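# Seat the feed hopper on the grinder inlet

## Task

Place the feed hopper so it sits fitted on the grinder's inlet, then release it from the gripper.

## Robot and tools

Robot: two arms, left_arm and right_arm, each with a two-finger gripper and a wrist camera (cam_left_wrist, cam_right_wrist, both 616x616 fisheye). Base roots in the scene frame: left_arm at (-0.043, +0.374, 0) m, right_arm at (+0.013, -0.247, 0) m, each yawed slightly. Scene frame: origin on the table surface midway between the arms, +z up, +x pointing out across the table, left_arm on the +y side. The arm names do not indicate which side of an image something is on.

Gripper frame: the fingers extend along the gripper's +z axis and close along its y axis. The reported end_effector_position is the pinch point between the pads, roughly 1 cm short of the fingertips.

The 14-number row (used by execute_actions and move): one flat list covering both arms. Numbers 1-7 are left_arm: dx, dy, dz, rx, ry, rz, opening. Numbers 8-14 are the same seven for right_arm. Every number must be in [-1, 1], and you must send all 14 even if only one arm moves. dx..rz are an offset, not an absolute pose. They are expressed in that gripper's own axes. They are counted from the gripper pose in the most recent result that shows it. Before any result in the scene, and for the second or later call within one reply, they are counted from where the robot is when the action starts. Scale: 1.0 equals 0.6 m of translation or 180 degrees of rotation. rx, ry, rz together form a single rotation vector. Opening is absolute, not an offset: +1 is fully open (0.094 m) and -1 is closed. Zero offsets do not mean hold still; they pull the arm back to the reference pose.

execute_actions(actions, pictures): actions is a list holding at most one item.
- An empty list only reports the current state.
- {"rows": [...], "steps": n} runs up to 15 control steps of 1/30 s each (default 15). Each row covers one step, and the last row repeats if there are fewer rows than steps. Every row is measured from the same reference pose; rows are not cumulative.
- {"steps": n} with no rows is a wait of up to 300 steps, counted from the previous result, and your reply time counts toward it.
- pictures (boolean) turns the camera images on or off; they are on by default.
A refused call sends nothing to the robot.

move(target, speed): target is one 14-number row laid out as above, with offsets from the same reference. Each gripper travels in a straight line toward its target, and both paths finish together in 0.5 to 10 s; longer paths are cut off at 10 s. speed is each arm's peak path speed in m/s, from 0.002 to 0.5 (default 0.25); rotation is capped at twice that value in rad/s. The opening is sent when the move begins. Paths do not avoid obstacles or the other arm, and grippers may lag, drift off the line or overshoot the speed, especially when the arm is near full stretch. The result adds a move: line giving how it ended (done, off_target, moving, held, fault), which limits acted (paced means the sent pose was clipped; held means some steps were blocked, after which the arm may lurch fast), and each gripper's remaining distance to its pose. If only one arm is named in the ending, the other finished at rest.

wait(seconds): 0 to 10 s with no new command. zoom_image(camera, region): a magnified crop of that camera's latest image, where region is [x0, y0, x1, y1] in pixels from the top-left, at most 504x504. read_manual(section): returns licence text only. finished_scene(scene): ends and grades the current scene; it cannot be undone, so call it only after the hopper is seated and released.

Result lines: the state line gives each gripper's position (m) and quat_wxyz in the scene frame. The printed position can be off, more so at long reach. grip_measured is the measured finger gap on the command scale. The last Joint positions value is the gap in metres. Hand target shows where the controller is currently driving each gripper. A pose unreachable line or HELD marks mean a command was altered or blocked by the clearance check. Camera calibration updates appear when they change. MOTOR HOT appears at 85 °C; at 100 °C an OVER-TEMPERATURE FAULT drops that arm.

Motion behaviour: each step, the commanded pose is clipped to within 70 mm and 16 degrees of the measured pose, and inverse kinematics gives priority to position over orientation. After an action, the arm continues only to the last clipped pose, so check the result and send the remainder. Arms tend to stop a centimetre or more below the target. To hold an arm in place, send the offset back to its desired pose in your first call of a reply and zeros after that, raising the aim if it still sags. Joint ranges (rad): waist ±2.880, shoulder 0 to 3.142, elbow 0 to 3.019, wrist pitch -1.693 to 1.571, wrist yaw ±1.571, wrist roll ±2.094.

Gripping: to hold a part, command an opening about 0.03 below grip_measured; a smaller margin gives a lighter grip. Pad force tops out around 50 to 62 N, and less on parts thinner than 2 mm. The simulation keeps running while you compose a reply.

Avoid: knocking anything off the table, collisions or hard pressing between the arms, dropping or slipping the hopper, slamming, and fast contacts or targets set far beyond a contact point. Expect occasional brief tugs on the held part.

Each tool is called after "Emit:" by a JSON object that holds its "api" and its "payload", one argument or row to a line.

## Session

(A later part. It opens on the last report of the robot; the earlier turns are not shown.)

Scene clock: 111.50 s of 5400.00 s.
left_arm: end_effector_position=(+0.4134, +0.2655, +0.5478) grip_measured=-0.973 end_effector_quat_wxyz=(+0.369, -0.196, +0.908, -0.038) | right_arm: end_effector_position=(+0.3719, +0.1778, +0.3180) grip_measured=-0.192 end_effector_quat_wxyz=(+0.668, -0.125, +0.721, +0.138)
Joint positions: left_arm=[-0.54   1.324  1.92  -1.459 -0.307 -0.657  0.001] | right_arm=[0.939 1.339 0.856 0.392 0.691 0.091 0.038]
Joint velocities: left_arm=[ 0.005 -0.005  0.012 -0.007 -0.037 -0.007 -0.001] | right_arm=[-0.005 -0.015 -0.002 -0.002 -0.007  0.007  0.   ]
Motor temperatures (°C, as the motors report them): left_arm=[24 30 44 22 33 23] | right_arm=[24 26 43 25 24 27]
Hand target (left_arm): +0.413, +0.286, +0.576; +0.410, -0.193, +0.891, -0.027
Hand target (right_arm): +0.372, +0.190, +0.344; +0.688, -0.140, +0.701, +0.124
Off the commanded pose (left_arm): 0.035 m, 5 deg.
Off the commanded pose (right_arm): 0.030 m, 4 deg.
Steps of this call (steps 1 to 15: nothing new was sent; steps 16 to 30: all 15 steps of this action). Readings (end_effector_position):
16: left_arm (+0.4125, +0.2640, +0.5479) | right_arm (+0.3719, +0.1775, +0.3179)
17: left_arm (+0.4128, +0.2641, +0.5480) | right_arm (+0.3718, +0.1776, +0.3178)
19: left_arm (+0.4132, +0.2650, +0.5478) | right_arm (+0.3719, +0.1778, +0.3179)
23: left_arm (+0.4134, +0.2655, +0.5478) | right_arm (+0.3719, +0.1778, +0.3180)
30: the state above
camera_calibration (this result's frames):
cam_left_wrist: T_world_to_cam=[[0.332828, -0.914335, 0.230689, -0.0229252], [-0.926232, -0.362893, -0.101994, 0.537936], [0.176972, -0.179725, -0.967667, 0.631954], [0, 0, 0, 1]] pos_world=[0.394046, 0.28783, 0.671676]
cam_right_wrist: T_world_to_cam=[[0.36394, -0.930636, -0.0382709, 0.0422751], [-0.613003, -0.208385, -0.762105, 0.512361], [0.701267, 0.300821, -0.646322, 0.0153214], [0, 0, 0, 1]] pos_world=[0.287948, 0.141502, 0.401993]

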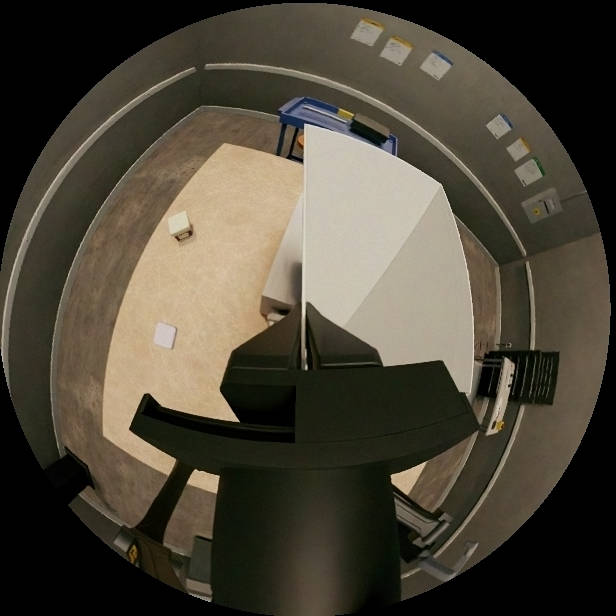

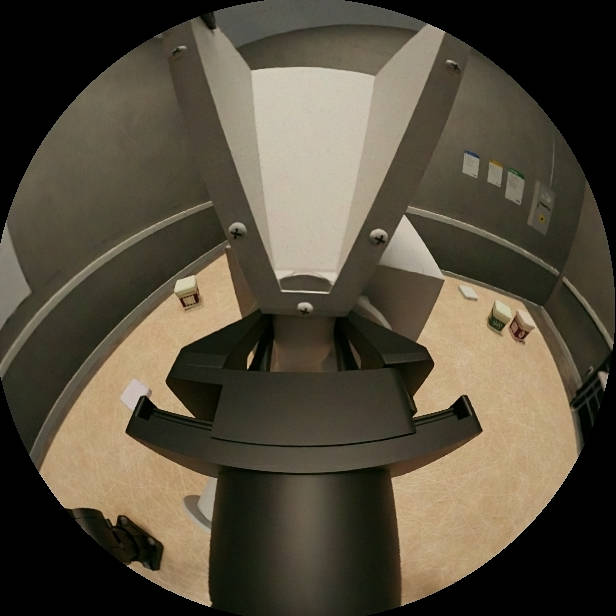

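Emit:
{"api": "execute_actions", "payload": {
  "actions": [
    {"rows":[[-0.056,0.022,-0.036,0.002,-0.028,0.002,-1,-0.058,0.032,0.004,0,-0.017,-0.018,-0.23]],"steps":15}
  ]
}}

Emit:
{"api": "zoom_image", "payload": {
  "camera": "cam_right_wrist",
  "region": [240,250,370,390]
}}

Scene clock: 112.73 s of 5400.00 s.
left_arm: end_effector_position=(+0.4142, +0.2678, +0.5472) grip_measured=-0.973 end_effector_quat_wxyz=(+0.366, -0.195, +0.909, -0.041) | right_arm: end_effector_position=(+0.3713, +0.1792, +0.3187) grip_measured=-0.192 end_effector_quat_wxyz=(+0.669, -0.124, +0.721, +0.135)
Joint positions: left_arm=[-0.529  1.324  1.92  -1.459 -0.292 -0.649  0.001] | right_arm=[0.944 1.344 0.861 0.392 0.703 0.088 0.038]
Joint velocities: left_arm=[ 0.005 -0.005 -0.032  0.007 -0.066 -0.066 -0.   ] | right_arm=[ 0.005  0.005 -0.002 -0.002  0.007  0.022  0.001]
Motor temperatures (°C, as the motors report them): left_arm=[24 30 44 22 33 23] | right_arm=[24 26 44 25 24 27]
Hand target (left_arm): +0.413, +0.289, +0.581; +0.409, -0.195, +0.891, -0.030
Hand target (right_arm): +0.369, +0.195, +0.353; +0.689, -0.140, +0.700, +0.124
Off the commanded pose (left_arm): 0.041 m, 5 deg.
Off the commanded pose (right_arm): 0.039 m, 4 deg.
Steps of this call (steps 1 to 22: nothing new was sent; steps 23 to 37: all 15 steps of this action). Readings (end_effector_position):
23: left_arm (+0.4134, +0.2655, +0.5477) | right_arm (+0.3719, +0.1778, +0.3187)
24: left_arm (+0.4136, +0.2659, +0.5475) | right_arm (+0.3717, +0.1780, +0.3186)
26: left_arm (+0.4140, +0.2672, +0.5473) | right_arm (+0.3713, +0.1789, +0.3186)
30: left_arm (+0.4142, +0.2678, +0.5472) | right_arm (+0.3713, +0.1792, +0.3187)
37: the state above
camera_calibration (this result's frames):
cam_left_wrist: T_world_to_cam=[[0.329299, -0.914827, 0.233781, -0.02105], [-0.928434, -0.358802, -0.0962855, 0.536117], [0.171966, -0.185343, -0.96751, 0.635182], [0, 0, 0, 1]] pos_world=[0.395452, 0.29083, 0.671087]
cam_right_wrist: T_world_to_cam=[[0.357524, -0.933254, -0.0348458, 0.0456416], [-0.612559, -0.206176, -0.763062, 0.512494], [0.704946, 0.294158, -0.645386, 0.0152631], [0, 0, 0, 1]] pos_world=[0.286855, 0.14377, 0.402506]

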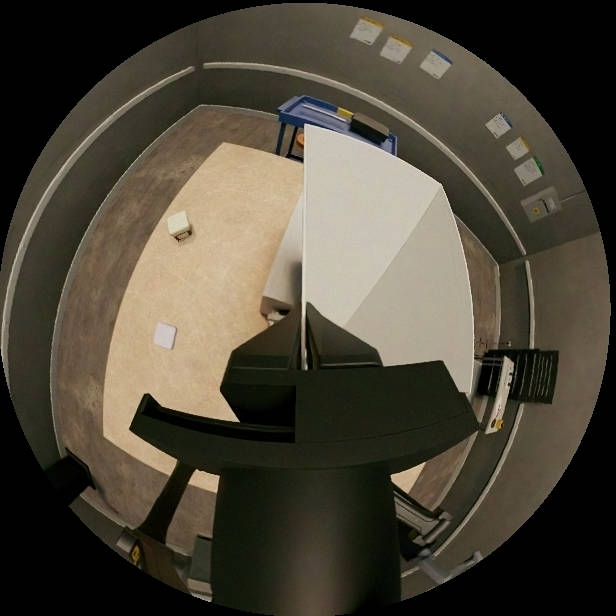

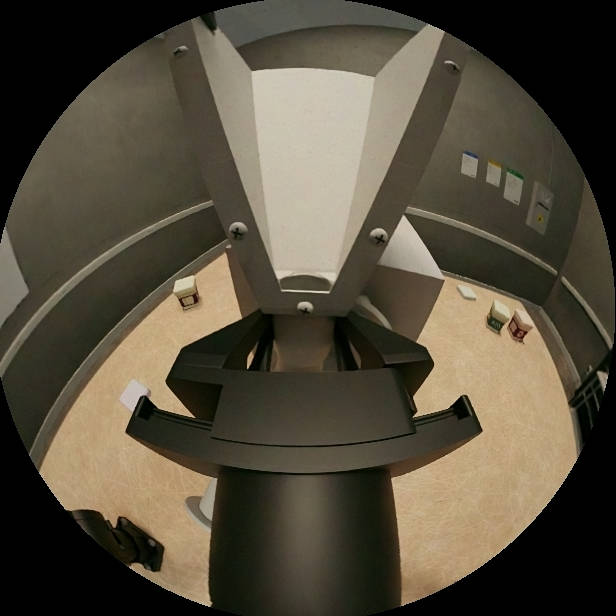

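Region (240, 250, 370, 390) of cam_right_wrist's 616x616 image, scaled by 3.600, with more detail than that image has; it fills the left 468 columns of this view, and the rest is white.

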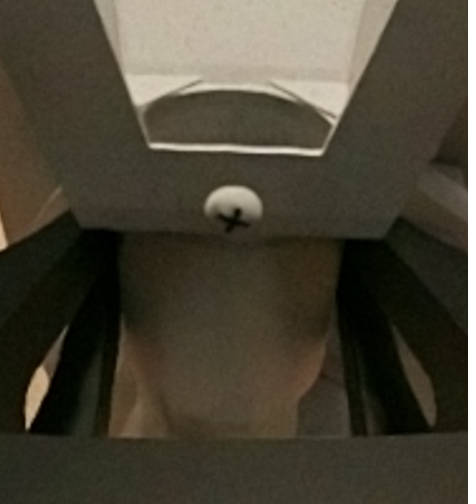

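Emit:
{"api": "execute_actions", "payload": {
  "actions": [
    {"rows":[[-0.048,0.02,-0.03,0.002,-0.028,0.002,-1,-0.048,0.022,0.004,0,-0.017,-0.015,-0.23],[-0.04,0.02,-0.024,0.002,-0.028,0.002,-1,-0.038,0.018,0.004,0,-0.017,-0.015,-0.23],[-0.034,0.02,-0.018,0.002,-0.028,0.002,-1,-0.03,0.014,0.004,0,-0.017,-0.015,-0.23]],"steps":15}
  ]
}}

Emit:
{"api": "zoom_image", "payload": {
  "camera": "cam_right_wrist",
  "region": [240,250,370,390]
}}

Scene clock: 114.13 s of 5400.00 s.
left_arm: end_effector_position=(+0.4120, +0.2693, +0.5461) grip_measured=-0.973 end_effector_quat_wxyz=(+0.372, -0.196, +0.906, -0.045) | right_arm: end_effector_position=(+0.3720, +0.1802, +0.3187) grip_measured=-0.192 end_effector_quat_wxyz=(+0.672, -0.124, +0.718, +0.133)
Joint positions: left_arm=[-0.527  1.306  1.894 -1.436 -0.289 -0.647  0.001] | right_arm=[0.944 1.35  0.861 0.408 0.706 0.078 0.038]
Joint velocities: left_arm=[-0.005 -0.005  0.007  0.007 -0.007 -0.007 -0.   ] | right_arm=[-0.005 -0.024 -0.007  0.012 -0.066  0.007 -0.001]
Motor temperatures (°C, as the motors report them): left_arm=[24 30 44 22 33 23] | right_arm=[24 26 44 25 24 27]
Hand target (left_arm): +0.415, +0.286, +0.565; +0.405, -0.194, +0.893, -0.033
Hand target (right_arm): +0.371, +0.188, +0.337; +0.689, -0.136, +0.701, +0.123
Off the commanded pose (left_arm): 0.026 m, 5 deg.
Off the commanded pose (right_arm): 0.020 m, 4 deg.
Steps of this call (steps 1 to 27: nothing new was sent; steps 28 to 42: all 15 steps of this action). Readings (end_effector_position):
28: left_arm (+0.4142, +0.2678, +0.5471) | right_arm (+0.3713, +0.1791, +0.3187)
29: left_arm (+0.4147, +0.2677, +0.5465) | right_arm (+0.3714, +0.1792, +0.3185)
31: left_arm (+0.4139, +0.2681, +0.5462) | right_arm (+0.3718, +0.1797, +0.3184)
35: left_arm (+0.4119, +0.2692, +0.5463) | right_arm (+0.3720, +0.1802, +0.3186)
42: the state above
camera_calibration (this result's frames):
cam_left_wrist: T_world_to_cam=[[0.325838, -0.913569, 0.243352, -0.0228565], [-0.92729, -0.358994, -0.1061, 0.539527], [0.184292, -0.191087, -0.964117, 0.629432], [0, 0, 0, 1]] pos_world=[0.391746, 0.293082, 0.669652]
cam_right_wrist: T_world_to_cam=[[0.356303, -0.933869, -0.0306067, 0.0455123], [-0.606428, -0.206204, -0.767936, 0.512405], [0.71084, 0.292178, -0.639795, 0.0108934], [0, 0, 0, 1]] pos_world=[0.286777, 0.14498, 0.401856]

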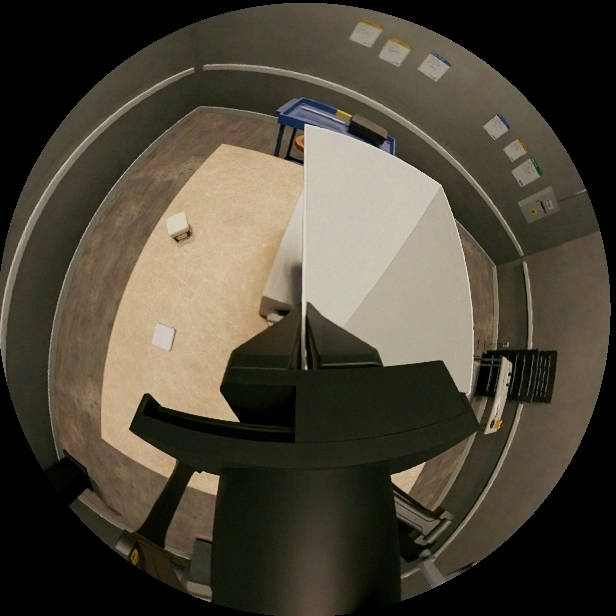

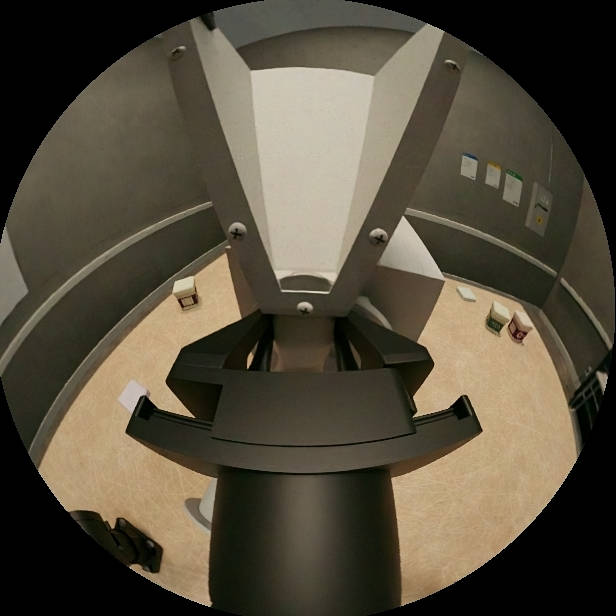

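Region (240, 250, 370, 390) of cam_right_wrist's 616x616 image, scaled by 3.600, with more detail than that image has; it fills the left 468 columns of this view, and the rest is white.

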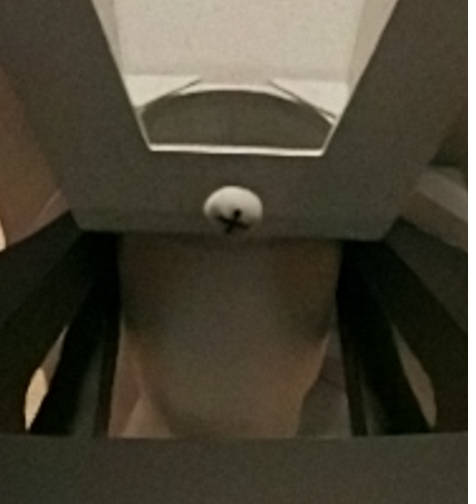

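Emit:
{"api": "execute_actions", "payload": {
  "actions": [
    {"rows":[[-0.038,0.018,-0.034,0.002,-0.025,0.002,-1,-0.044,0.012,-0.004,0,-0.013,-0.012,-0.23],[-0.038,0.018,-0.034,0.002,-0.025,0.002,-1,-0.044,0.012,-0.008,0,-0.013,-0.012,-0.23],[-0.036,0.018,-0.036,0.002,-0.025,0.002,-1,-0.044,0.012,-0.012,0,-0.013,-0.012,-0.23],[-0.036,0.018,-0.036,0.002,-0.025,0.002,-1,-0.044,0.012,-0.016,0,-0.013,-0.012,-0.23]],"steps":15}
  ]
}}

Emit:
{"api": "zoom_image", "payload": {
  "camera": "cam_right_wrist",
  "region": [240,250,370,390]
}}

Scene clock: 116.10 s of 5400.00 s.
left_arm: end_effector_position=(+0.4116, +0.2691, +0.5449) grip_measured=-0.973 end_effector_quat_wxyz=(+0.370, -0.195, +0.907, -0.045) | right_arm: end_effector_position=(+0.3706, +0.1808, +0.3181) grip_measured=-0.192 end_effector_quat_wxyz=(+0.672, -0.122, +0.718, +0.133)
Joint positions: left_arm=[-0.527  1.305  1.89  -1.436 -0.287 -0.646  0.001] | right_arm=[0.949 1.351 0.861 0.408 0.714 0.081 0.038]
Joint velocities: left_arm=[-0.015 -0.015  0.002 -0.007 -0.007  0.037 -0.   ] | right_arm=[-0.015  0.015 -0.002  0.007  0.037 -0.007 -0.   ]
Motor temperatures (°C, as the motors report them): left_arm=[24 30 44 22 33 23] | right_arm=[24 26 44 25 24 27]
Hand target (left_arm): +0.406, +0.286, +0.572; +0.407, -0.195, +0.892, -0.038
Hand target (right_arm): +0.362, +0.183, +0.345; +0.688, -0.134, +0.702, +0.124
Off the commanded pose (left_arm): 0.033 m, 5 deg.
Off the commanded pose (right_arm): 0.029 m, 3 deg.
Steps of this call (steps 1 to 44: nothing new was sent; steps 45 to 59: all 15 steps of this action). Readings (end_effector_position):
45: left_arm (+0.4119, +0.2692, +0.5463) | right_arm (+0.3719, +0.1802, +0.3187)
46: left_arm (+0.4117, +0.2692, +0.5464) | right_arm (+0.3718, +0.1801, +0.3187)
48: left_arm (+0.4116, +0.2692, +0.5464) | right_arm (+0.3713, +0.1803, +0.3187)
52: left_arm (+0.4116, +0.2691, +0.5449) | right_arm (+0.3706, +0.1808, +0.3181)
59: the state above
camera_calibration (this result's frames):
cam_left_wrist: T_world_to_cam=[[0.324591, -0.914291, 0.242309, -0.021343], [-0.928319, -0.357043, -0.103657, 0.537534], [0.181287, -0.191294, -0.964646, 0.629893], [0, 0, 0, 1]] pos_world=[0.391739, 0.292904, 0.668514]
cam_right_wrist: T_world_to_cam=[[0.353237, -0.934958, -0.032811, 0.0485897], [-0.608025, -0.202781, -0.767584, 0.511145], [0.711006, 0.291089, -0.640108, 0.0115954], [0, 0, 0, 1]] pos_world=[0.285381, 0.145705, 0.401363]

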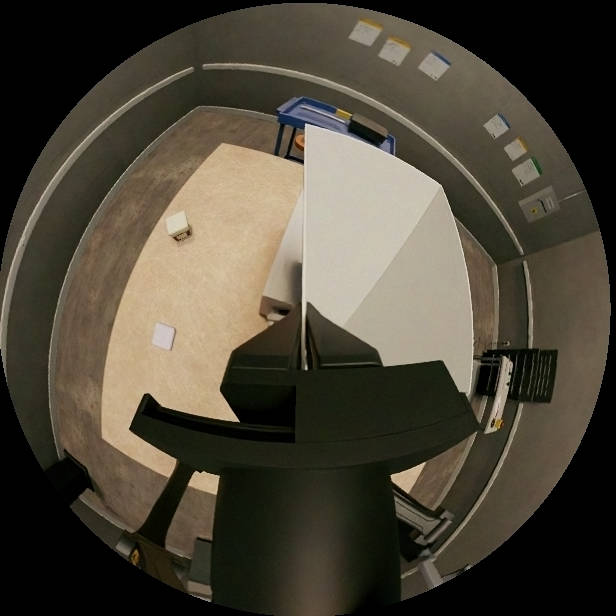

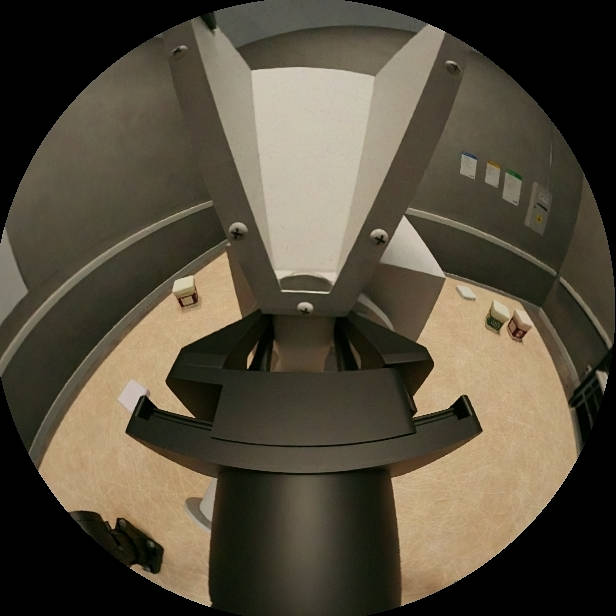

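Region (240, 250, 370, 390) of cam_right_wrist's 616x616 image, scaled by 3.600, with more detail than that image has; it fills the left 468 columns of this view, and the rest is white.

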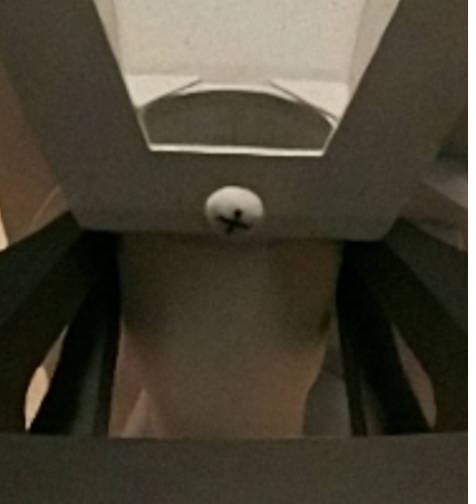

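Dipped slightly; continue.

Emit:
{"api": "execute_actions", "payload": {
  "actions": [
    {"rows":[[-0.028,0.016,-0.038,0.002,-0.025,0.002,-1,-0.04,0.006,-0.022,0,-0.013,-0.012,-0.23]],"steps":15}
  ]
}}

Emit:
{"api": "zoom_image", "payload": {
  "camera": "cam_right_wrist",
  "region": [240,250,370,390]
}}

Scene clock: 117.13 s of 5400.00 s.
left_arm: end_effector_position=(+0.4103, +0.2699, +0.5441) grip_measured=-0.973 end_effector_quat_wxyz=(+0.371, -0.195, +0.907, -0.045) | right_arm: end_effector_position=(+0.3703, +0.1805, +0.3171) grip_measured=-0.192 end_effector_quat_wxyz=(+0.671, -0.122, +0.719, +0.132)
Joint positions: left_arm=[-0.527  1.3    1.882 -1.433 -0.289 -0.646  0.001] | right_arm=[0.949 1.351 0.859 0.408 0.714 0.082 0.038]
Joint velocities: left_arm=[-0.005 -0.005 -0.007 -0.012  0.037  0.037  0.001] | right_arm=[-0.005  0.005  0.012  0.012 -0.051  0.007 -0.001]
Motor temperatures (°C, as the motors report them): left_arm=[24 30 44 22 33 23] | right_arm=[24 26 44 25 24 27]
Hand target (left_arm): +0.403, +0.283, +0.569; +0.406, -0.194, +0.892, -0.039
Hand target (right_arm): +0.359, +0.180, +0.342; +0.688, -0.132, +0.703, +0.123
Off the commanded pose (left_arm): 0.030 m, 4 deg.
Off the commanded pose (right_arm): 0.028 m, 3 deg.
Steps of this call (steps 1 to 16: nothing new was sent; steps 17 to 31: all 15 steps of this action). Readings (end_effector_position):
17: left_arm (+0.4114, +0.2692, +0.5446) | right_arm (+0.3704, +0.1805, +0.3175)
18: left_arm (+0.4109, +0.2695, +0.5442) | right_arm (+0.3703, +0.1805, +0.3173)
20: left_arm (+0.4103, +0.2698, +0.5441) | right_arm (+0.3703, +0.1805, +0.3171)
24: left_arm (+0.4103, +0.2699, +0.5441) | right_arm (+0.3703, +0.1805, +0.3171)
31: the state above
camera_calibration (this result's frames):
cam_left_wrist: T_world_to_cam=[[0.325245, -0.914166, 0.2419, -0.0200872], [-0.927845, -0.357889, -0.104972, 0.537179], [0.182535, -0.190304, -0.964606, 0.628639], [0, 0, 0, 1]] pos_world=[0.390204, 0.29352, 0.667637]
cam_right_wrist: T_world_to_cam=[[0.352829, -0.935144, -0.0318891, 0.0482552], [-0.608858, -0.203576, -0.766713, 0.510292], [0.710495, 0.289934, -0.641198, 0.0119852], [0, 0, 0, 1]] pos_world=[0.285154, 0.145534, 0.400471]

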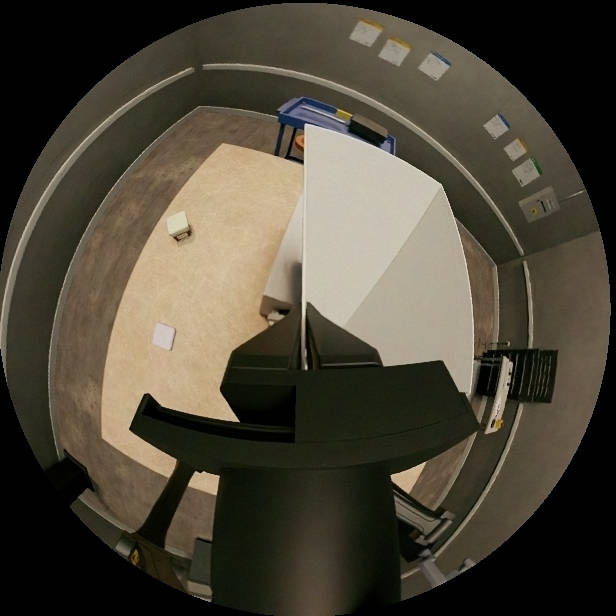

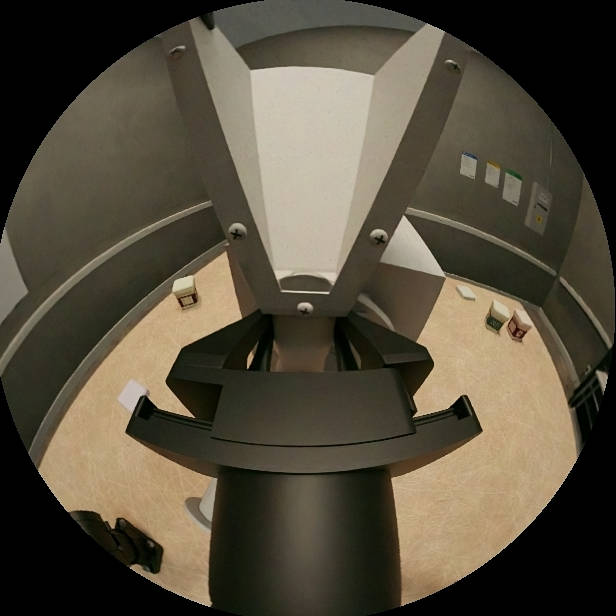

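Region (240, 250, 370, 390) of cam_right_wrist's 616x616 image, scaled by 3.600, with more detail than that image has; it fills the left 468 columns of this view, and the rest is white.

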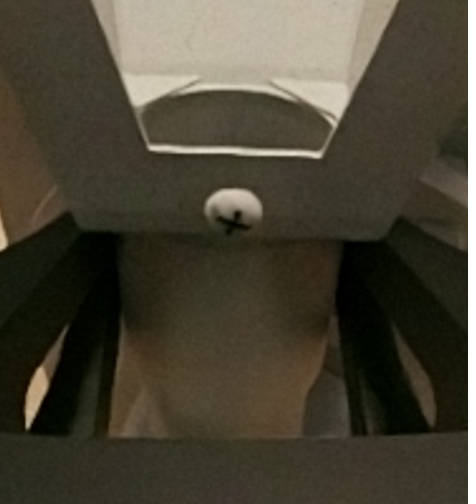

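Probably started in. Lower with less lateral force.

Emit:
{"api": "execute_actions", "payload": {
  "actions": [
    {"rows":[[-0.024,0.014,-0.03,0.002,-0.022,0.002,-1,-0.032,0.004,-0.014,0,-0.013,-0.012,-0.23],[-0.02,0.014,-0.024,0.002,-0.022,0.002,-1,-0.025,0.003,-0.01,0,-0.013,-0.012,-0.23],[-0.016,0.014,-0.018,0.002,-0.022,0.002,-1,-0.018,0.002,-0.008,0,-0.013,-0.012,-0.23]],"steps":15}
  ],
  "pictures": false
}}

Scene clock: 118.40 s of 5400.00 s.
left_arm: end_effector_position=(+0.4104, +0.2702, +0.5320) grip_measured=-0.973 end_effector_quat_wxyz=(+0.370, -0.195, +0.907, -0.043) | right_arm: end_effector_position=(+0.3702, +0.1812, +0.3048) grip_measured=-0.192 end_effector_quat_wxyz=(+0.666, -0.125, +0.724, +0.131)
Joint positions: left_arm=[-0.527  1.283  1.832 -1.403 -0.291 -0.646  0.001] | right_arm=[0.949 1.365 0.847 0.414 0.711 0.091 0.038]
Joint velocities: left_arm=[-0.005 -0.015  0.012  0.002 -0.007  0.051 -0.001] | right_arm=[-0.005  0.015  0.002  0.007  0.037 -0.066  0.   ]
Motor temperatures (°C, as the motors report them): left_arm=[24 30 43 22 33 23] | right_arm=[24 26 43 25 24 27]
Hand target (left_arm): +0.405, +0.281, +0.556; +0.402, -0.193, +0.894, -0.039
Hand target (right_arm): +0.366, +0.180, +0.328; +0.687, -0.132, +0.704, +0.122
Off the commanded pose (left_arm): 0.027 m, 4 deg.
Off the commanded pose (right_arm): 0.024 m, 4 deg.
Steps of this call (steps 1 to 23: nothing new was sent; steps 24 to 38: all 15 steps of this action). Readings (end_effector_position):
24: left_arm (+0.4105, +0.2698, +0.5435) | right_arm (+0.3702, +0.1806, +0.3167)
25: left_arm (+0.4104, +0.2698, +0.5428) | right_arm (+0.3702, +0.1807, +0.3159)
27: left_arm (+0.4092, +0.2703, +0.5394) | right_arm (+0.3701, +0.1809, +0.3120)
31: left_arm (+0.4101, +0.2703, +0.5332) | right_arm (+0.3702, +0.1811, +0.3058)
38: the state above

In. Continue.

Emit:
{"api": "execute_actions", "payload": {
  "actions": [
    {"rows":[[-0.022,0.012,-0.026,0.002,-0.022,0.002,-1,-0.032,0,-0.006,0,-0.015,-0.010,-0.23],[-0.018,0.012,-0.021,0.002,-0.022,0.002,-1,-0.025,0,-0.006,0,-0.015,-0.010,-0.23],[-0.014,0.012,-0.016,0.002,-0.022,0.002,-1,-0.018,0,-0.006,0,-0.015,-0.010,-0.23]],"steps":15}
  ]
}}

Scene clock: 119.57 s of 5400.00 s.
left_arm: end_effector_position=(+0.4102, +0.2707, +0.5206) grip_measured=-0.973 end_effector_quat_wxyz=(+0.370, -0.197, +0.907, -0.042) | right_arm: end_effector_position=(+0.3703, +0.1815, +0.2936) grip_measured=-0.192 end_effector_quat_wxyz=(+0.664, -0.126, +0.726, +0.131)
Joint positions: left_arm=[-0.527  1.266  1.782 -1.371 -0.294 -0.648  0.001] | right_arm=[0.949 1.38  0.833 0.435 0.709 0.097 0.038]
Joint velocities: left_arm=[-0.005 -0.015 -0.002 -0.017 -0.037 -0.081 -0.   ] | right_arm=[-0.005 -0.015  0.002  0.002  0.022 -0.037  0.   ]
Motor temperatures (°C, as the motors report them): left_arm=[24 30 43 22 32 23] | right_arm=[24 26 43 25 24 27]
Hand target (left_arm): +0.406, +0.279, +0.542; +0.401, -0.194, +0.895, -0.037
Hand target (right_arm): +0.368, +0.180, +0.316; +0.684, -0.132, +0.707, +0.123
Off the commanded pose (left_arm): 0.024 m, 4 deg.
Off the commanded pose (right_arm): 0.022 m, 4 deg.
Steps of this call (steps 1 to 20: nothing new was sent; steps 21 to 35: all 15 steps of this action). Readings (end_effector_position):
21: left_arm (+0.4107, +0.2702, +0.5314) | right_arm (+0.3702, +0.1814, +0.3046)
22: left_arm (+0.4105, +0.2702, +0.5303) | right_arm (+0.3700, +0.1813, +0.3036)
24: left_arm (+0.4093, +0.2707, +0.5271) | right_arm (+0.3701, +0.1815, +0.2999)
28: left_arm (+0.4100, +0.2708, +0.5213) | right_arm (+0.3702, +0.1815, +0.2939)
35: the state above
camera_calibration (this result's frames):
cam_left_wrist: T_world_to_cam=[[0.329907, -0.913523, 0.237984, -0.0136549], [-0.92655, -0.361611, -0.103642, 0.534701], [0.180737, -0.186312, -0.965724, 0.606371], [0, 0, 0, 1]] pos_world=[0.390339, 0.293854, 0.644254]
cam_right_wrist: T_world_to_cam=[[0.356156, -0.933961, -0.0294859, 0.0463628], [-0.622344, -0.21355, -0.75305, 0.495227], [0.697022, 0.286554, -0.657303, 0.00693647], [0, 0, 0, 1]] pos_world=[0.286855, 0.147069, 0.378857]

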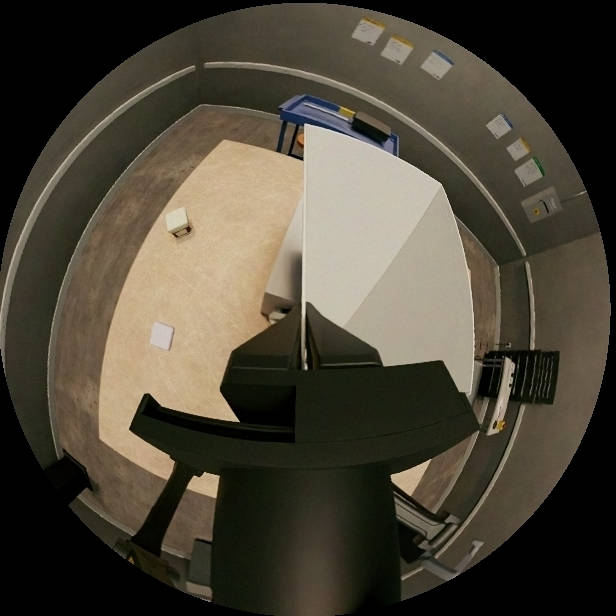

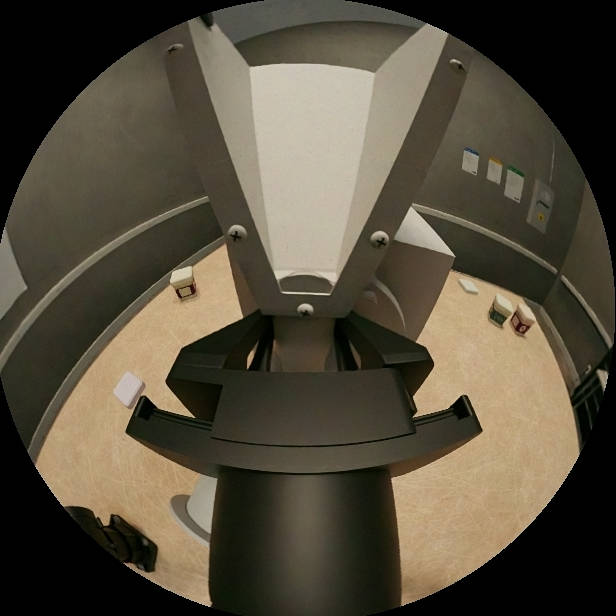

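Release right, hold left, then retract.

Emit:
{"api": "execute_actions", "payload": {
  "actions": [
    {"rows":[[-0.03,0.008,-0.034,0,-0.022,0,-1,-0.025,0,0,0,-0.012,-0.006,0.5]],"steps":12}
  ],
  "pictures": false
}}

Emit:
{"api": "execute_actions", "payload": {
  "actions": [
    {"rows":[[-0.022,0.010,-0.026,0,-0.022,0,-1,-0.03,0,-0.03,0,-0.012,0,0.5],[-0.02,0.010,-0.024,0,-0.022,0,-1,-0.03,0,-0.05,0,-0.012,0,0.5],[-0.018,0.010,-0.021,0,-0.022,0,-1,-0.03,0,-0.07,0,-0.012,0,0.5],[-0.016,0.010,-0.019,0,-0.022,0,-1,-0.03,0,-0.09,0,-0.012,0,0.5],[-0.014,0.010,-0.016,0,-0.022,0,-1,-0.03,0,-0.11,0,-0.012,0,0.5],[-0.014,0.010,-0.016,0,-0.022,0,-1,-0.03,0,-0.13,0,-0.012,0,0.5],[-0.014,0.010,-0.016,0,-0.022,0,-1,-0.03,0,-0.15,0,-0.012,0,0.5]],"steps":15}
  ]
}}

Scene clock: 121.17 s of 5400.00 s.
left_arm: end_effector_position=(+0.4112, +0.2704, +0.5178) grip_measured=-0.974 end_effector_quat_wxyz=(+0.369, -0.204, +0.906, -0.040) | right_arm: end_effector_position=(+0.3701, +0.1813, +0.2971) grip_measured=+0.497 end_effector_quat_wxyz=(+0.668, -0.135, +0.721, +0.124)
Joint positions: left_arm=[-0.53   1.27   1.779 -1.372 -0.302 -0.665  0.001] | right_arm=[0.949 1.377 0.833 0.443 0.708 0.062 0.07 ]
Joint velocities: left_arm=[ 0.005 -0.015 -0.002 -0.012  0.007  0.037 -0.001] | right_arm=[ 0.005  0.005  0.012 -0.017 -0.051 -0.066  0.001]
Motor temperatures (°C, as the motors report them): left_arm=[24 30 43 22 32 23] | right_arm=[24 26 43 25 24 27]
Hand target (left_arm): +0.405, +0.281, +0.545; +0.401, -0.199, +0.894, -0.035
Hand target (right_arm): +0.371, +0.182, +0.308; +0.678, -0.131, +0.712, +0.128
Off the commanded pose (left_arm): 0.030 m, 4 deg.
Off the commanded pose (right_arm): 0.012 m, 2 deg.
Steps of this call (steps 1 to 36: nothing new was sent; steps 37 to 48: all 12 steps of this action). Readings (end_effector_position):
37: left_arm (+0.4102, +0.2708, +0.5206) | right_arm (+0.3703, +0.1817, +0.2934)
38: left_arm (+0.4102, +0.2702, +0.5197) | right_arm (+0.3702, +0.1816, +0.2938)
40: left_arm (+0.4115, +0.2705, +0.5177) | right_arm (+0.3701, +0.1813, +0.2962)
44: left_arm (+0.4112, +0.2704, +0.5178) | right_arm (+0.3701, +0.1813, +0.2971)
48: the state above

Scene clock: 121.67 s of 5400.00 s.
left_arm: end_effector_position=(+0.4079, +0.2735, +0.5113) grip_measured=-0.974 end_effector_quat_wxyz=(+0.370, -0.217, +0.903, -0.039) | right_arm: end_effector_position=(+0.2856, +0.1502, +0.3374) grip_measured=+0.497 end_effector_quat_wxyz=(+0.689, -0.116, +0.700, +0.148)
Joint positions: left_arm=[-0.53   1.253  1.745 -1.357 -0.315 -0.69   0.001] | right_arm=[1.117 1.164 0.714 0.441 0.871 0.054 0.07 ]
Joint velocities: left_arm=[-0.005  0.005 -0.002  0.007 -0.007  0.066 -0.   ] | right_arm=[-0.015  0.015  0.007 -0.051  0.007 -0.022 -0.001]
Motor temperatures (°C, as the motors report them): left_arm=[24 30 43 22 32 23] | right_arm=[24 26 43 25 24 27]
Hand target (left_arm): +0.407, +0.279, +0.529; +0.399, -0.206, +0.893, -0.033
Hand target (right_arm): +0.287, +0.150, +0.321; +0.682, -0.134, +0.708, +0.126
Off the commanded pose (left_arm): 0.018 m, 4 deg.
Off the commanded pose (right_arm): 0.016 m, 3 deg.
Steps of this call (steps 1 to 15: all 15 steps of this action). Readings (end_effector_position):
1: left_arm (+0.4112, +0.2707, +0.5171) | right_arm (+0.3701, +0.1793, +0.2982)
2: left_arm (+0.4107, +0.2712, +0.5168) | right_arm (+0.3687, +0.1759, +0.2989)
4: left_arm (+0.4094, +0.2723, +0.5143) | right_arm (+0.3594, +0.1657, +0.3022)
8: left_arm (+0.4080, +0.2734, +0.5114) | right_arm (+0.3180, +0.1483, +0.3174)
15: the state above
camera_calibration (this result's frames):
cam_left_wrist: T_world_to_cam=[[0.367062, -0.8968, 0.247012, -0.032467], [-0.911067, -0.400183, -0.0990495, 0.534546], [0.187678, -0.188688, -0.963937, 0.595229], [0, 0, 0, 1]] pos_world=[0.387213, 0.297112, 0.63473]
cam_right_wrist: T_world_to_cam=[[0.366414, -0.928936, -0.0530868, 0.0527859], [-0.570025, -0.179017, -0.801888, 0.465159], [0.735399, 0.324084, -0.595111, 0.0661452], [0, 0, 0, 1]] pos_world=[0.197168, 0.11087, 0.415172]

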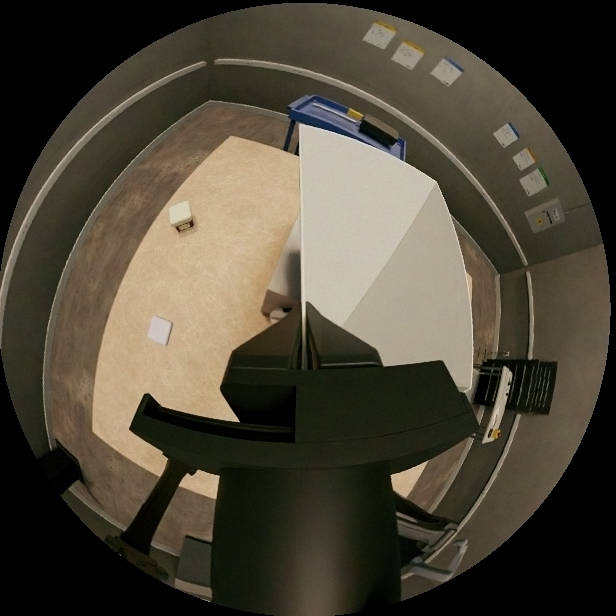

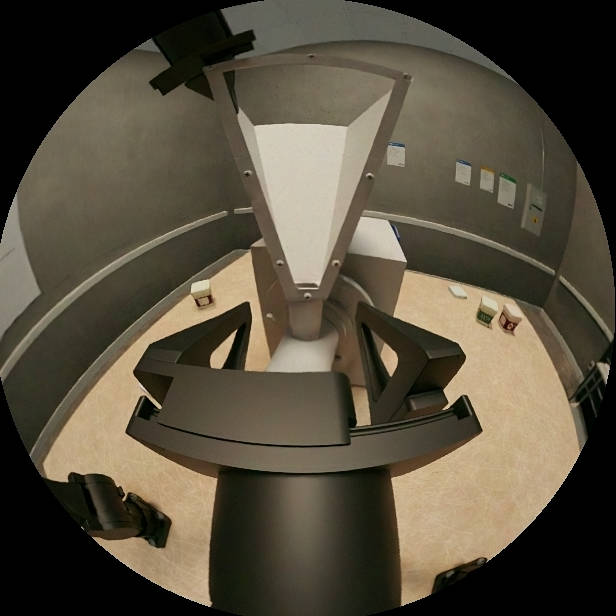

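Emit:
{"api": "execute_actions", "payload": {
  "actions": [
    {"rows":[[-0.014,0,-0.012,0.008,-0.015,0.01,-1,0.02,0,0,0,0,0,0.5],[-0.009,-0.002,-0.007,0.008,-0.015,0.01,-1,0.02,0,0,0,0,0,0.5],[-0.004,-0.004,-0.001,0.008,-0.015,0.01,-1,0.02,0,0,0,0,0,0.5]],"steps":15}
  ]
}}

Emit:
{"api": "zoom_image", "payload": {
  "camera": "cam_right_wrist",
  "region": [250,270,370,380]
}}

Scene clock: 123.10 s of 5400.00 s.
left_arm: end_effector_position=(+0.4062, +0.2732, +0.5052) grip_measured=-0.974 end_effector_quat_wxyz=(+0.373, -0.216, +0.901, -0.043) | right_arm: end_effector_position=(+0.2852, +0.1489, +0.3319) grip_measured=+0.497 end_effector_quat_wxyz=(+0.689, -0.117, +0.700, +0.147)
Joint positions: left_arm=[-0.531  1.234  1.707 -1.327 -0.311 -0.69   0.001] | right_arm=[1.117 1.167 0.702 0.453 0.871 0.054 0.07 ]
Joint velocities: left_arm=[ 0.005 -0.005  0.012 -0.012 -0.022 -0.037 -0.   ] | right_arm=[-0.005 -0.005 -0.002 -0.007  0.051 -0.022  0.   ]
Motor temperatures (°C, as the motors report them): left_arm=[24 30 43 22 32 23] | right_arm=[24 26 42 25 24 27]
Hand target (left_arm): +0.410, +0.272, +0.514; +0.393, -0.200, +0.897, -0.039
Hand target (right_arm): +0.285, +0.150, +0.325; +0.689, -0.116, +0.700, +0.148
Off the commanded pose (left_arm): 0.009 m, 3 deg.
Off the commanded pose (right_arm): 0.007 m, 0 deg.
Steps of this call (steps 1 to 28: nothing new was sent; steps 29 to 43: all 15 steps of this action). Readings (end_effector_position):
29: left_arm (+0.4080, +0.2729, +0.5109) | right_arm (+0.2857, +0.1505, +0.3354)
30: left_arm (+0.4079, +0.2727, +0.5106) | right_arm (+0.2856, +0.1501, +0.3352)
32: left_arm (+0.4065, +0.2728, +0.5076) | right_arm (+0.2854, +0.1495, +0.3335)
36: left_arm (+0.4062, +0.2732, +0.5054) | right_arm (+0.2852, +0.1489, +0.3317)
43: the state above
camera_calibration (this result's frames):
cam_left_wrist: T_world_to_cam=[[0.361956, -0.896362, 0.255974, -0.0332291], [-0.911286, -0.398068, -0.105356, 0.534922], [0.196332, -0.195131, -0.960925, 0.58635], [0, 0, 0, 1]] pos_world=[0.384375, 0.297565, 0.628302]
cam_right_wrist: T_world_to_cam=[[0.36637, -0.929068, -0.0510456, 0.0508649], [-0.570705, -0.181046, -0.800948, 0.46054], [0.734894, 0.322575, -0.596554, 0.0644635], [0, 0, 0, 1]] pos_world=[0.196823, 0.109842, 0.409921]

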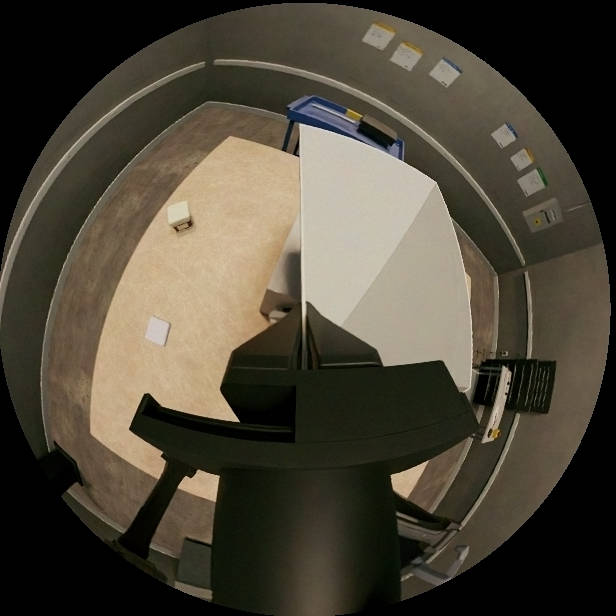

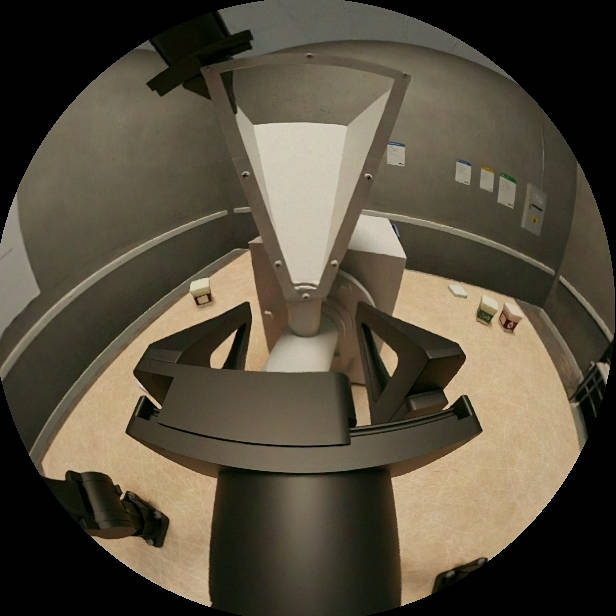

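Region (250, 270, 370, 380) of cam_right_wrist's 616x616 image, scaled by 4.200, with more detail than that image has; it fills the top 462 rows of this view, and the rest is white.

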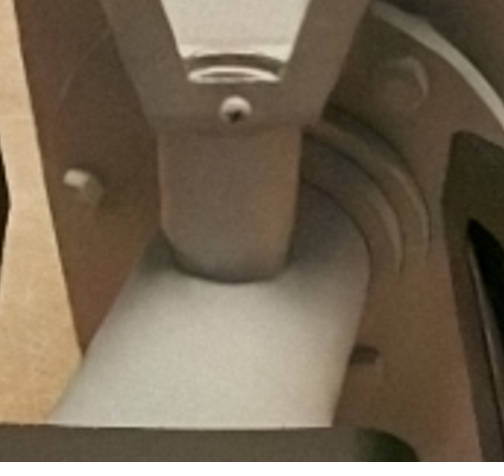

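Emit:
{"api": "execute_actions", "payload": {
  "actions": [
    {"rows":[[0.0,-0.008,0.010,0,-0.01,0,-1,0,0,0,0,0,0,0.5]],"steps":12}
  ],
  "pictures": false
}}

Emit:
{"api": "execute_actions", "payload": {
  "actions": [
    {"rows":[[-0.01,0,-0.01,0,-0.01,0,-0.5,0,0,0,0,0,0,0.5]],"steps":10}
  ],
  "pictures": false
}}

Emit:
{"api": "move", "payload": {
  "target": [-0.08,-0.02,-0.12,0,0,0,-0.5,0,0,0,0,0,0,0.5],
  "speed": 0.15
}}

Emit:
{"api": "zoom_image", "payload": {
  "camera": "cam_right_wrist",
  "region": [250,270,370,380]
}}

Scene clock: 124.50 s of 5400.00 s.
left_arm: end_effector_position=(+0.4047, +0.2744, +0.5013) grip_measured=-0.974 end_effector_quat_wxyz=(+0.373, -0.225, +0.899, -0.042) | right_arm: end_effector_position=(+0.2852, +0.1489, +0.3319) grip_measured=+0.497 end_effector_quat_wxyz=(+0.689, -0.117, +0.700, +0.147)
Joint positions: left_arm=[-0.533  1.228  1.691 -1.321 -0.321 -0.708  0.001] | right_arm=[1.117 1.167 0.702 0.453 0.871 0.054 0.07 ]
Joint velocities: left_arm=[-0.015  0.005 -0.007  0.012 -0.037  0.007 -0.001] | right_arm=[ 0.005 -0.015 -0.007 -0.017 -0.051 -0.066  0.001]
Motor temperatures (°C, as the motors report them): left_arm=[24 30 43 22 32 23] | right_arm=[24 26 42 25 24 27]
Hand target (left_arm): +0.412, +0.269, +0.502; +0.387, -0.217, +0.895, -0.040
Hand target (right_arm): +0.285, +0.149, +0.332; +0.689, -0.117, +0.700, +0.147
Off the commanded pose (left_arm): 0.009 m, 2 deg.
Off the commanded pose (right_arm): 0.000 m, 0 deg.
Steps of this call (steps 1 to 30: nothing new was sent; steps 31 to 42: all 12 steps of this action). Readings (end_effector_position):
31: left_arm (+0.4063, +0.2732, +0.5044) | right_arm (+0.2852, +0.1489, +0.3319)
32: left_arm (+0.4056, +0.2735, +0.5040) | right_arm (+0.2852, +0.1489, +0.3319)
34: left_arm (+0.4050, +0.2741, +0.5020) | right_arm (+0.2852, +0.1489, +0.3319)
38: left_arm (+0.4047, +0.2744, +0.5013) | right_arm (+0.2852, +0.1489, +0.3319)
42: the state above

Scene clock: 124.83 s of 5400.00 s.
left_arm: end_effector_position=(+0.4043, +0.2785, +0.5030) grip_measured=-0.502 end_effector_quat_wxyz=(+0.379, -0.229, +0.896, -0.033) | right_arm: end_effector_position=(+0.2852, +0.1489, +0.3319) grip_measured=+0.497 end_effector_quat_wxyz=(+0.689, -0.117, +0.700, +0.147)
Joint positions: left_arm=[-0.533  1.226  1.691 -1.321 -0.344 -0.708  0.023] | right_arm=[1.117 1.167 0.702 0.453 0.871 0.054 0.07 ]
Joint velocities: left_arm=[ 0.005 -0.005 -0.017 -0.007  0.022 -0.007 -0.   ] | right_arm=[ 0.005 -0.024 -0.017 -0.002 -0.022 -0.037  0.   ]
Motor temperatures (°C, as the motors report them): left_arm=[24 30 43 22 32 23] | right_arm=[24 26 42 25 24 27]
Hand target (left_arm): +0.404, +0.277, +0.509; +0.387, -0.226, +0.893, -0.038
Hand target (right_arm): +0.285, +0.149, +0.332; +0.689, -0.117, +0.700, +0.147
Off the commanded pose (left_arm): 0.007 m, 1 deg.
Off the commanded pose (right_arm): 0.000 m, 0 deg.
Steps of this call (steps 1 to 10: all 10 steps of this action). Readings (end_effector_position):
1: left_arm (+0.4046, +0.2760, +0.5020) | right_arm (+0.2852, +0.1489, +0.3319)
2: left_arm (+0.4044, +0.2773, +0.5028) | right_arm (+0.2852, +0.1489, +0.3319)
4: left_arm (+0.4043, +0.2779, +0.5031) | right_arm (+0.2852, +0.1489, +0.3319)
8: left_arm (+0.4043, +0.2785, +0.5030) | right_arm (+0.2852, +0.1489, +0.3319)
10: the state above

Scene clock: 126.43 s of 5400.00 s.
left_arm: end_effector_position=(+0.3910, +0.2837, +0.5709) grip_measured=-0.502 end_effector_quat_wxyz=(+0.366, -0.228, +0.902, -0.023) | right_arm: end_effector_position=(+0.2852, +0.1489, +0.3319) grip_measured=+0.497 end_effector_quat_wxyz=(+0.689, -0.117, +0.700, +0.147)
Joint positions: left_arm=[-0.533  1.32   1.999 -1.568 -0.347 -0.708  0.023] | right_arm=[1.117 1.167 0.702 0.453 0.871 0.054 0.07 ]
Joint velocities: left_arm=[ 0.005 -0.005  0.012  0.007  0.007  0.051 -0.001] | right_arm=[-0.015  0.005 -0.007 -0.002 -0.022  0.007 -0.   ]
Motor temperatures (°C, as the motors report them): left_arm=[24 30 43 22 32 23] | right_arm=[24 26 42 25 24 27]
Hand target (left_arm): +0.387, +0.281, +0.589; +0.379, -0.229, +0.896, -0.033
Hand target (right_arm): +0.285, +0.149, +0.332; +0.689, -0.117, +0.700, +0.147
Off the commanded pose (left_arm): 0.018 m, 2 deg.
Off the commanded pose (right_arm): 0.000 m, 0 deg.
move: off_target (left_arm)
camera_calibration (this result's frames):
cam_left_wrist: T_world_to_cam=[[0.398202, -0.889347, 0.224715, -0.0334095], [-0.899376, -0.426714, -0.0950707, 0.529844], [0.18044, -0.164246, -0.969776, 0.657085], [0, 0, 0, 1]] pos_world=[0.371268, 0.304303, 0.695106]
cam_right_wrist: T_world_to_cam=[[0.36637, -0.929068, -0.0510456, 0.0508649], [-0.570705, -0.181046, -0.800948, 0.46054], [0.734894, 0.322575, -0.596554, 0.0644635], [0, 0, 0, 1]] pos_world=[0.196823, 0.109842, 0.409921]

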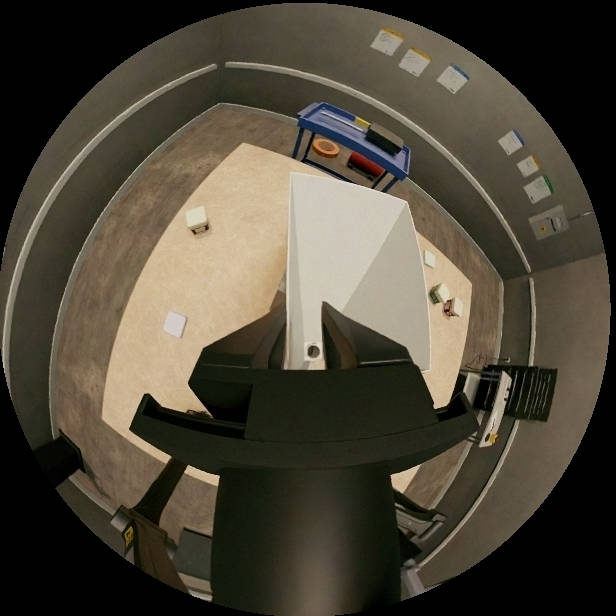

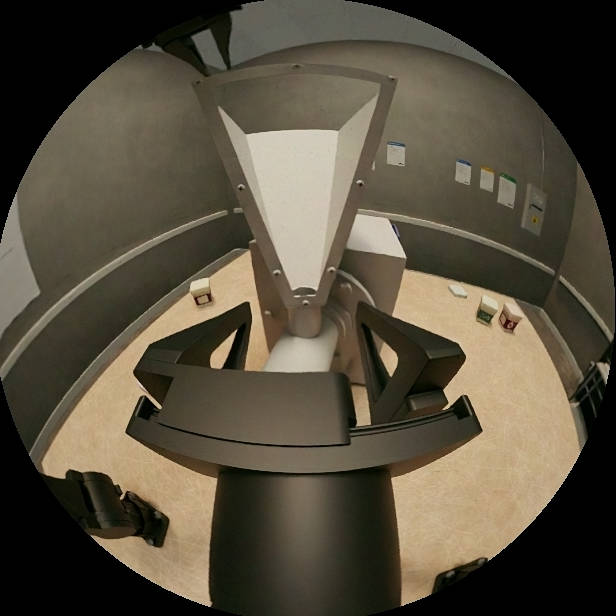

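Region (250, 270, 370, 380) of cam_right_wrist's 616x616 image, scaled by 4.200, with more detail than that image has; it fills the top 462 rows of this view, and the rest is white.

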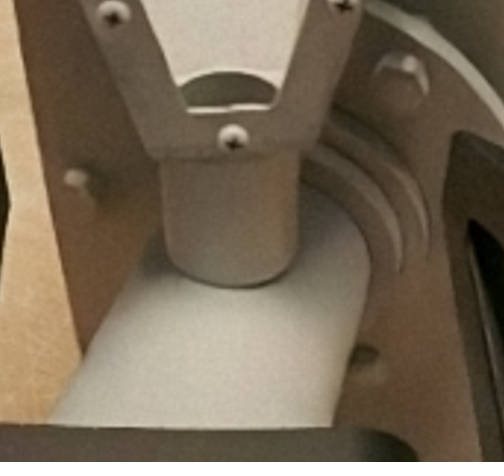

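Emit:
{"api": "finished_scene", "payload": {
  "scene": 2
}}

The scene is finished: the task was done.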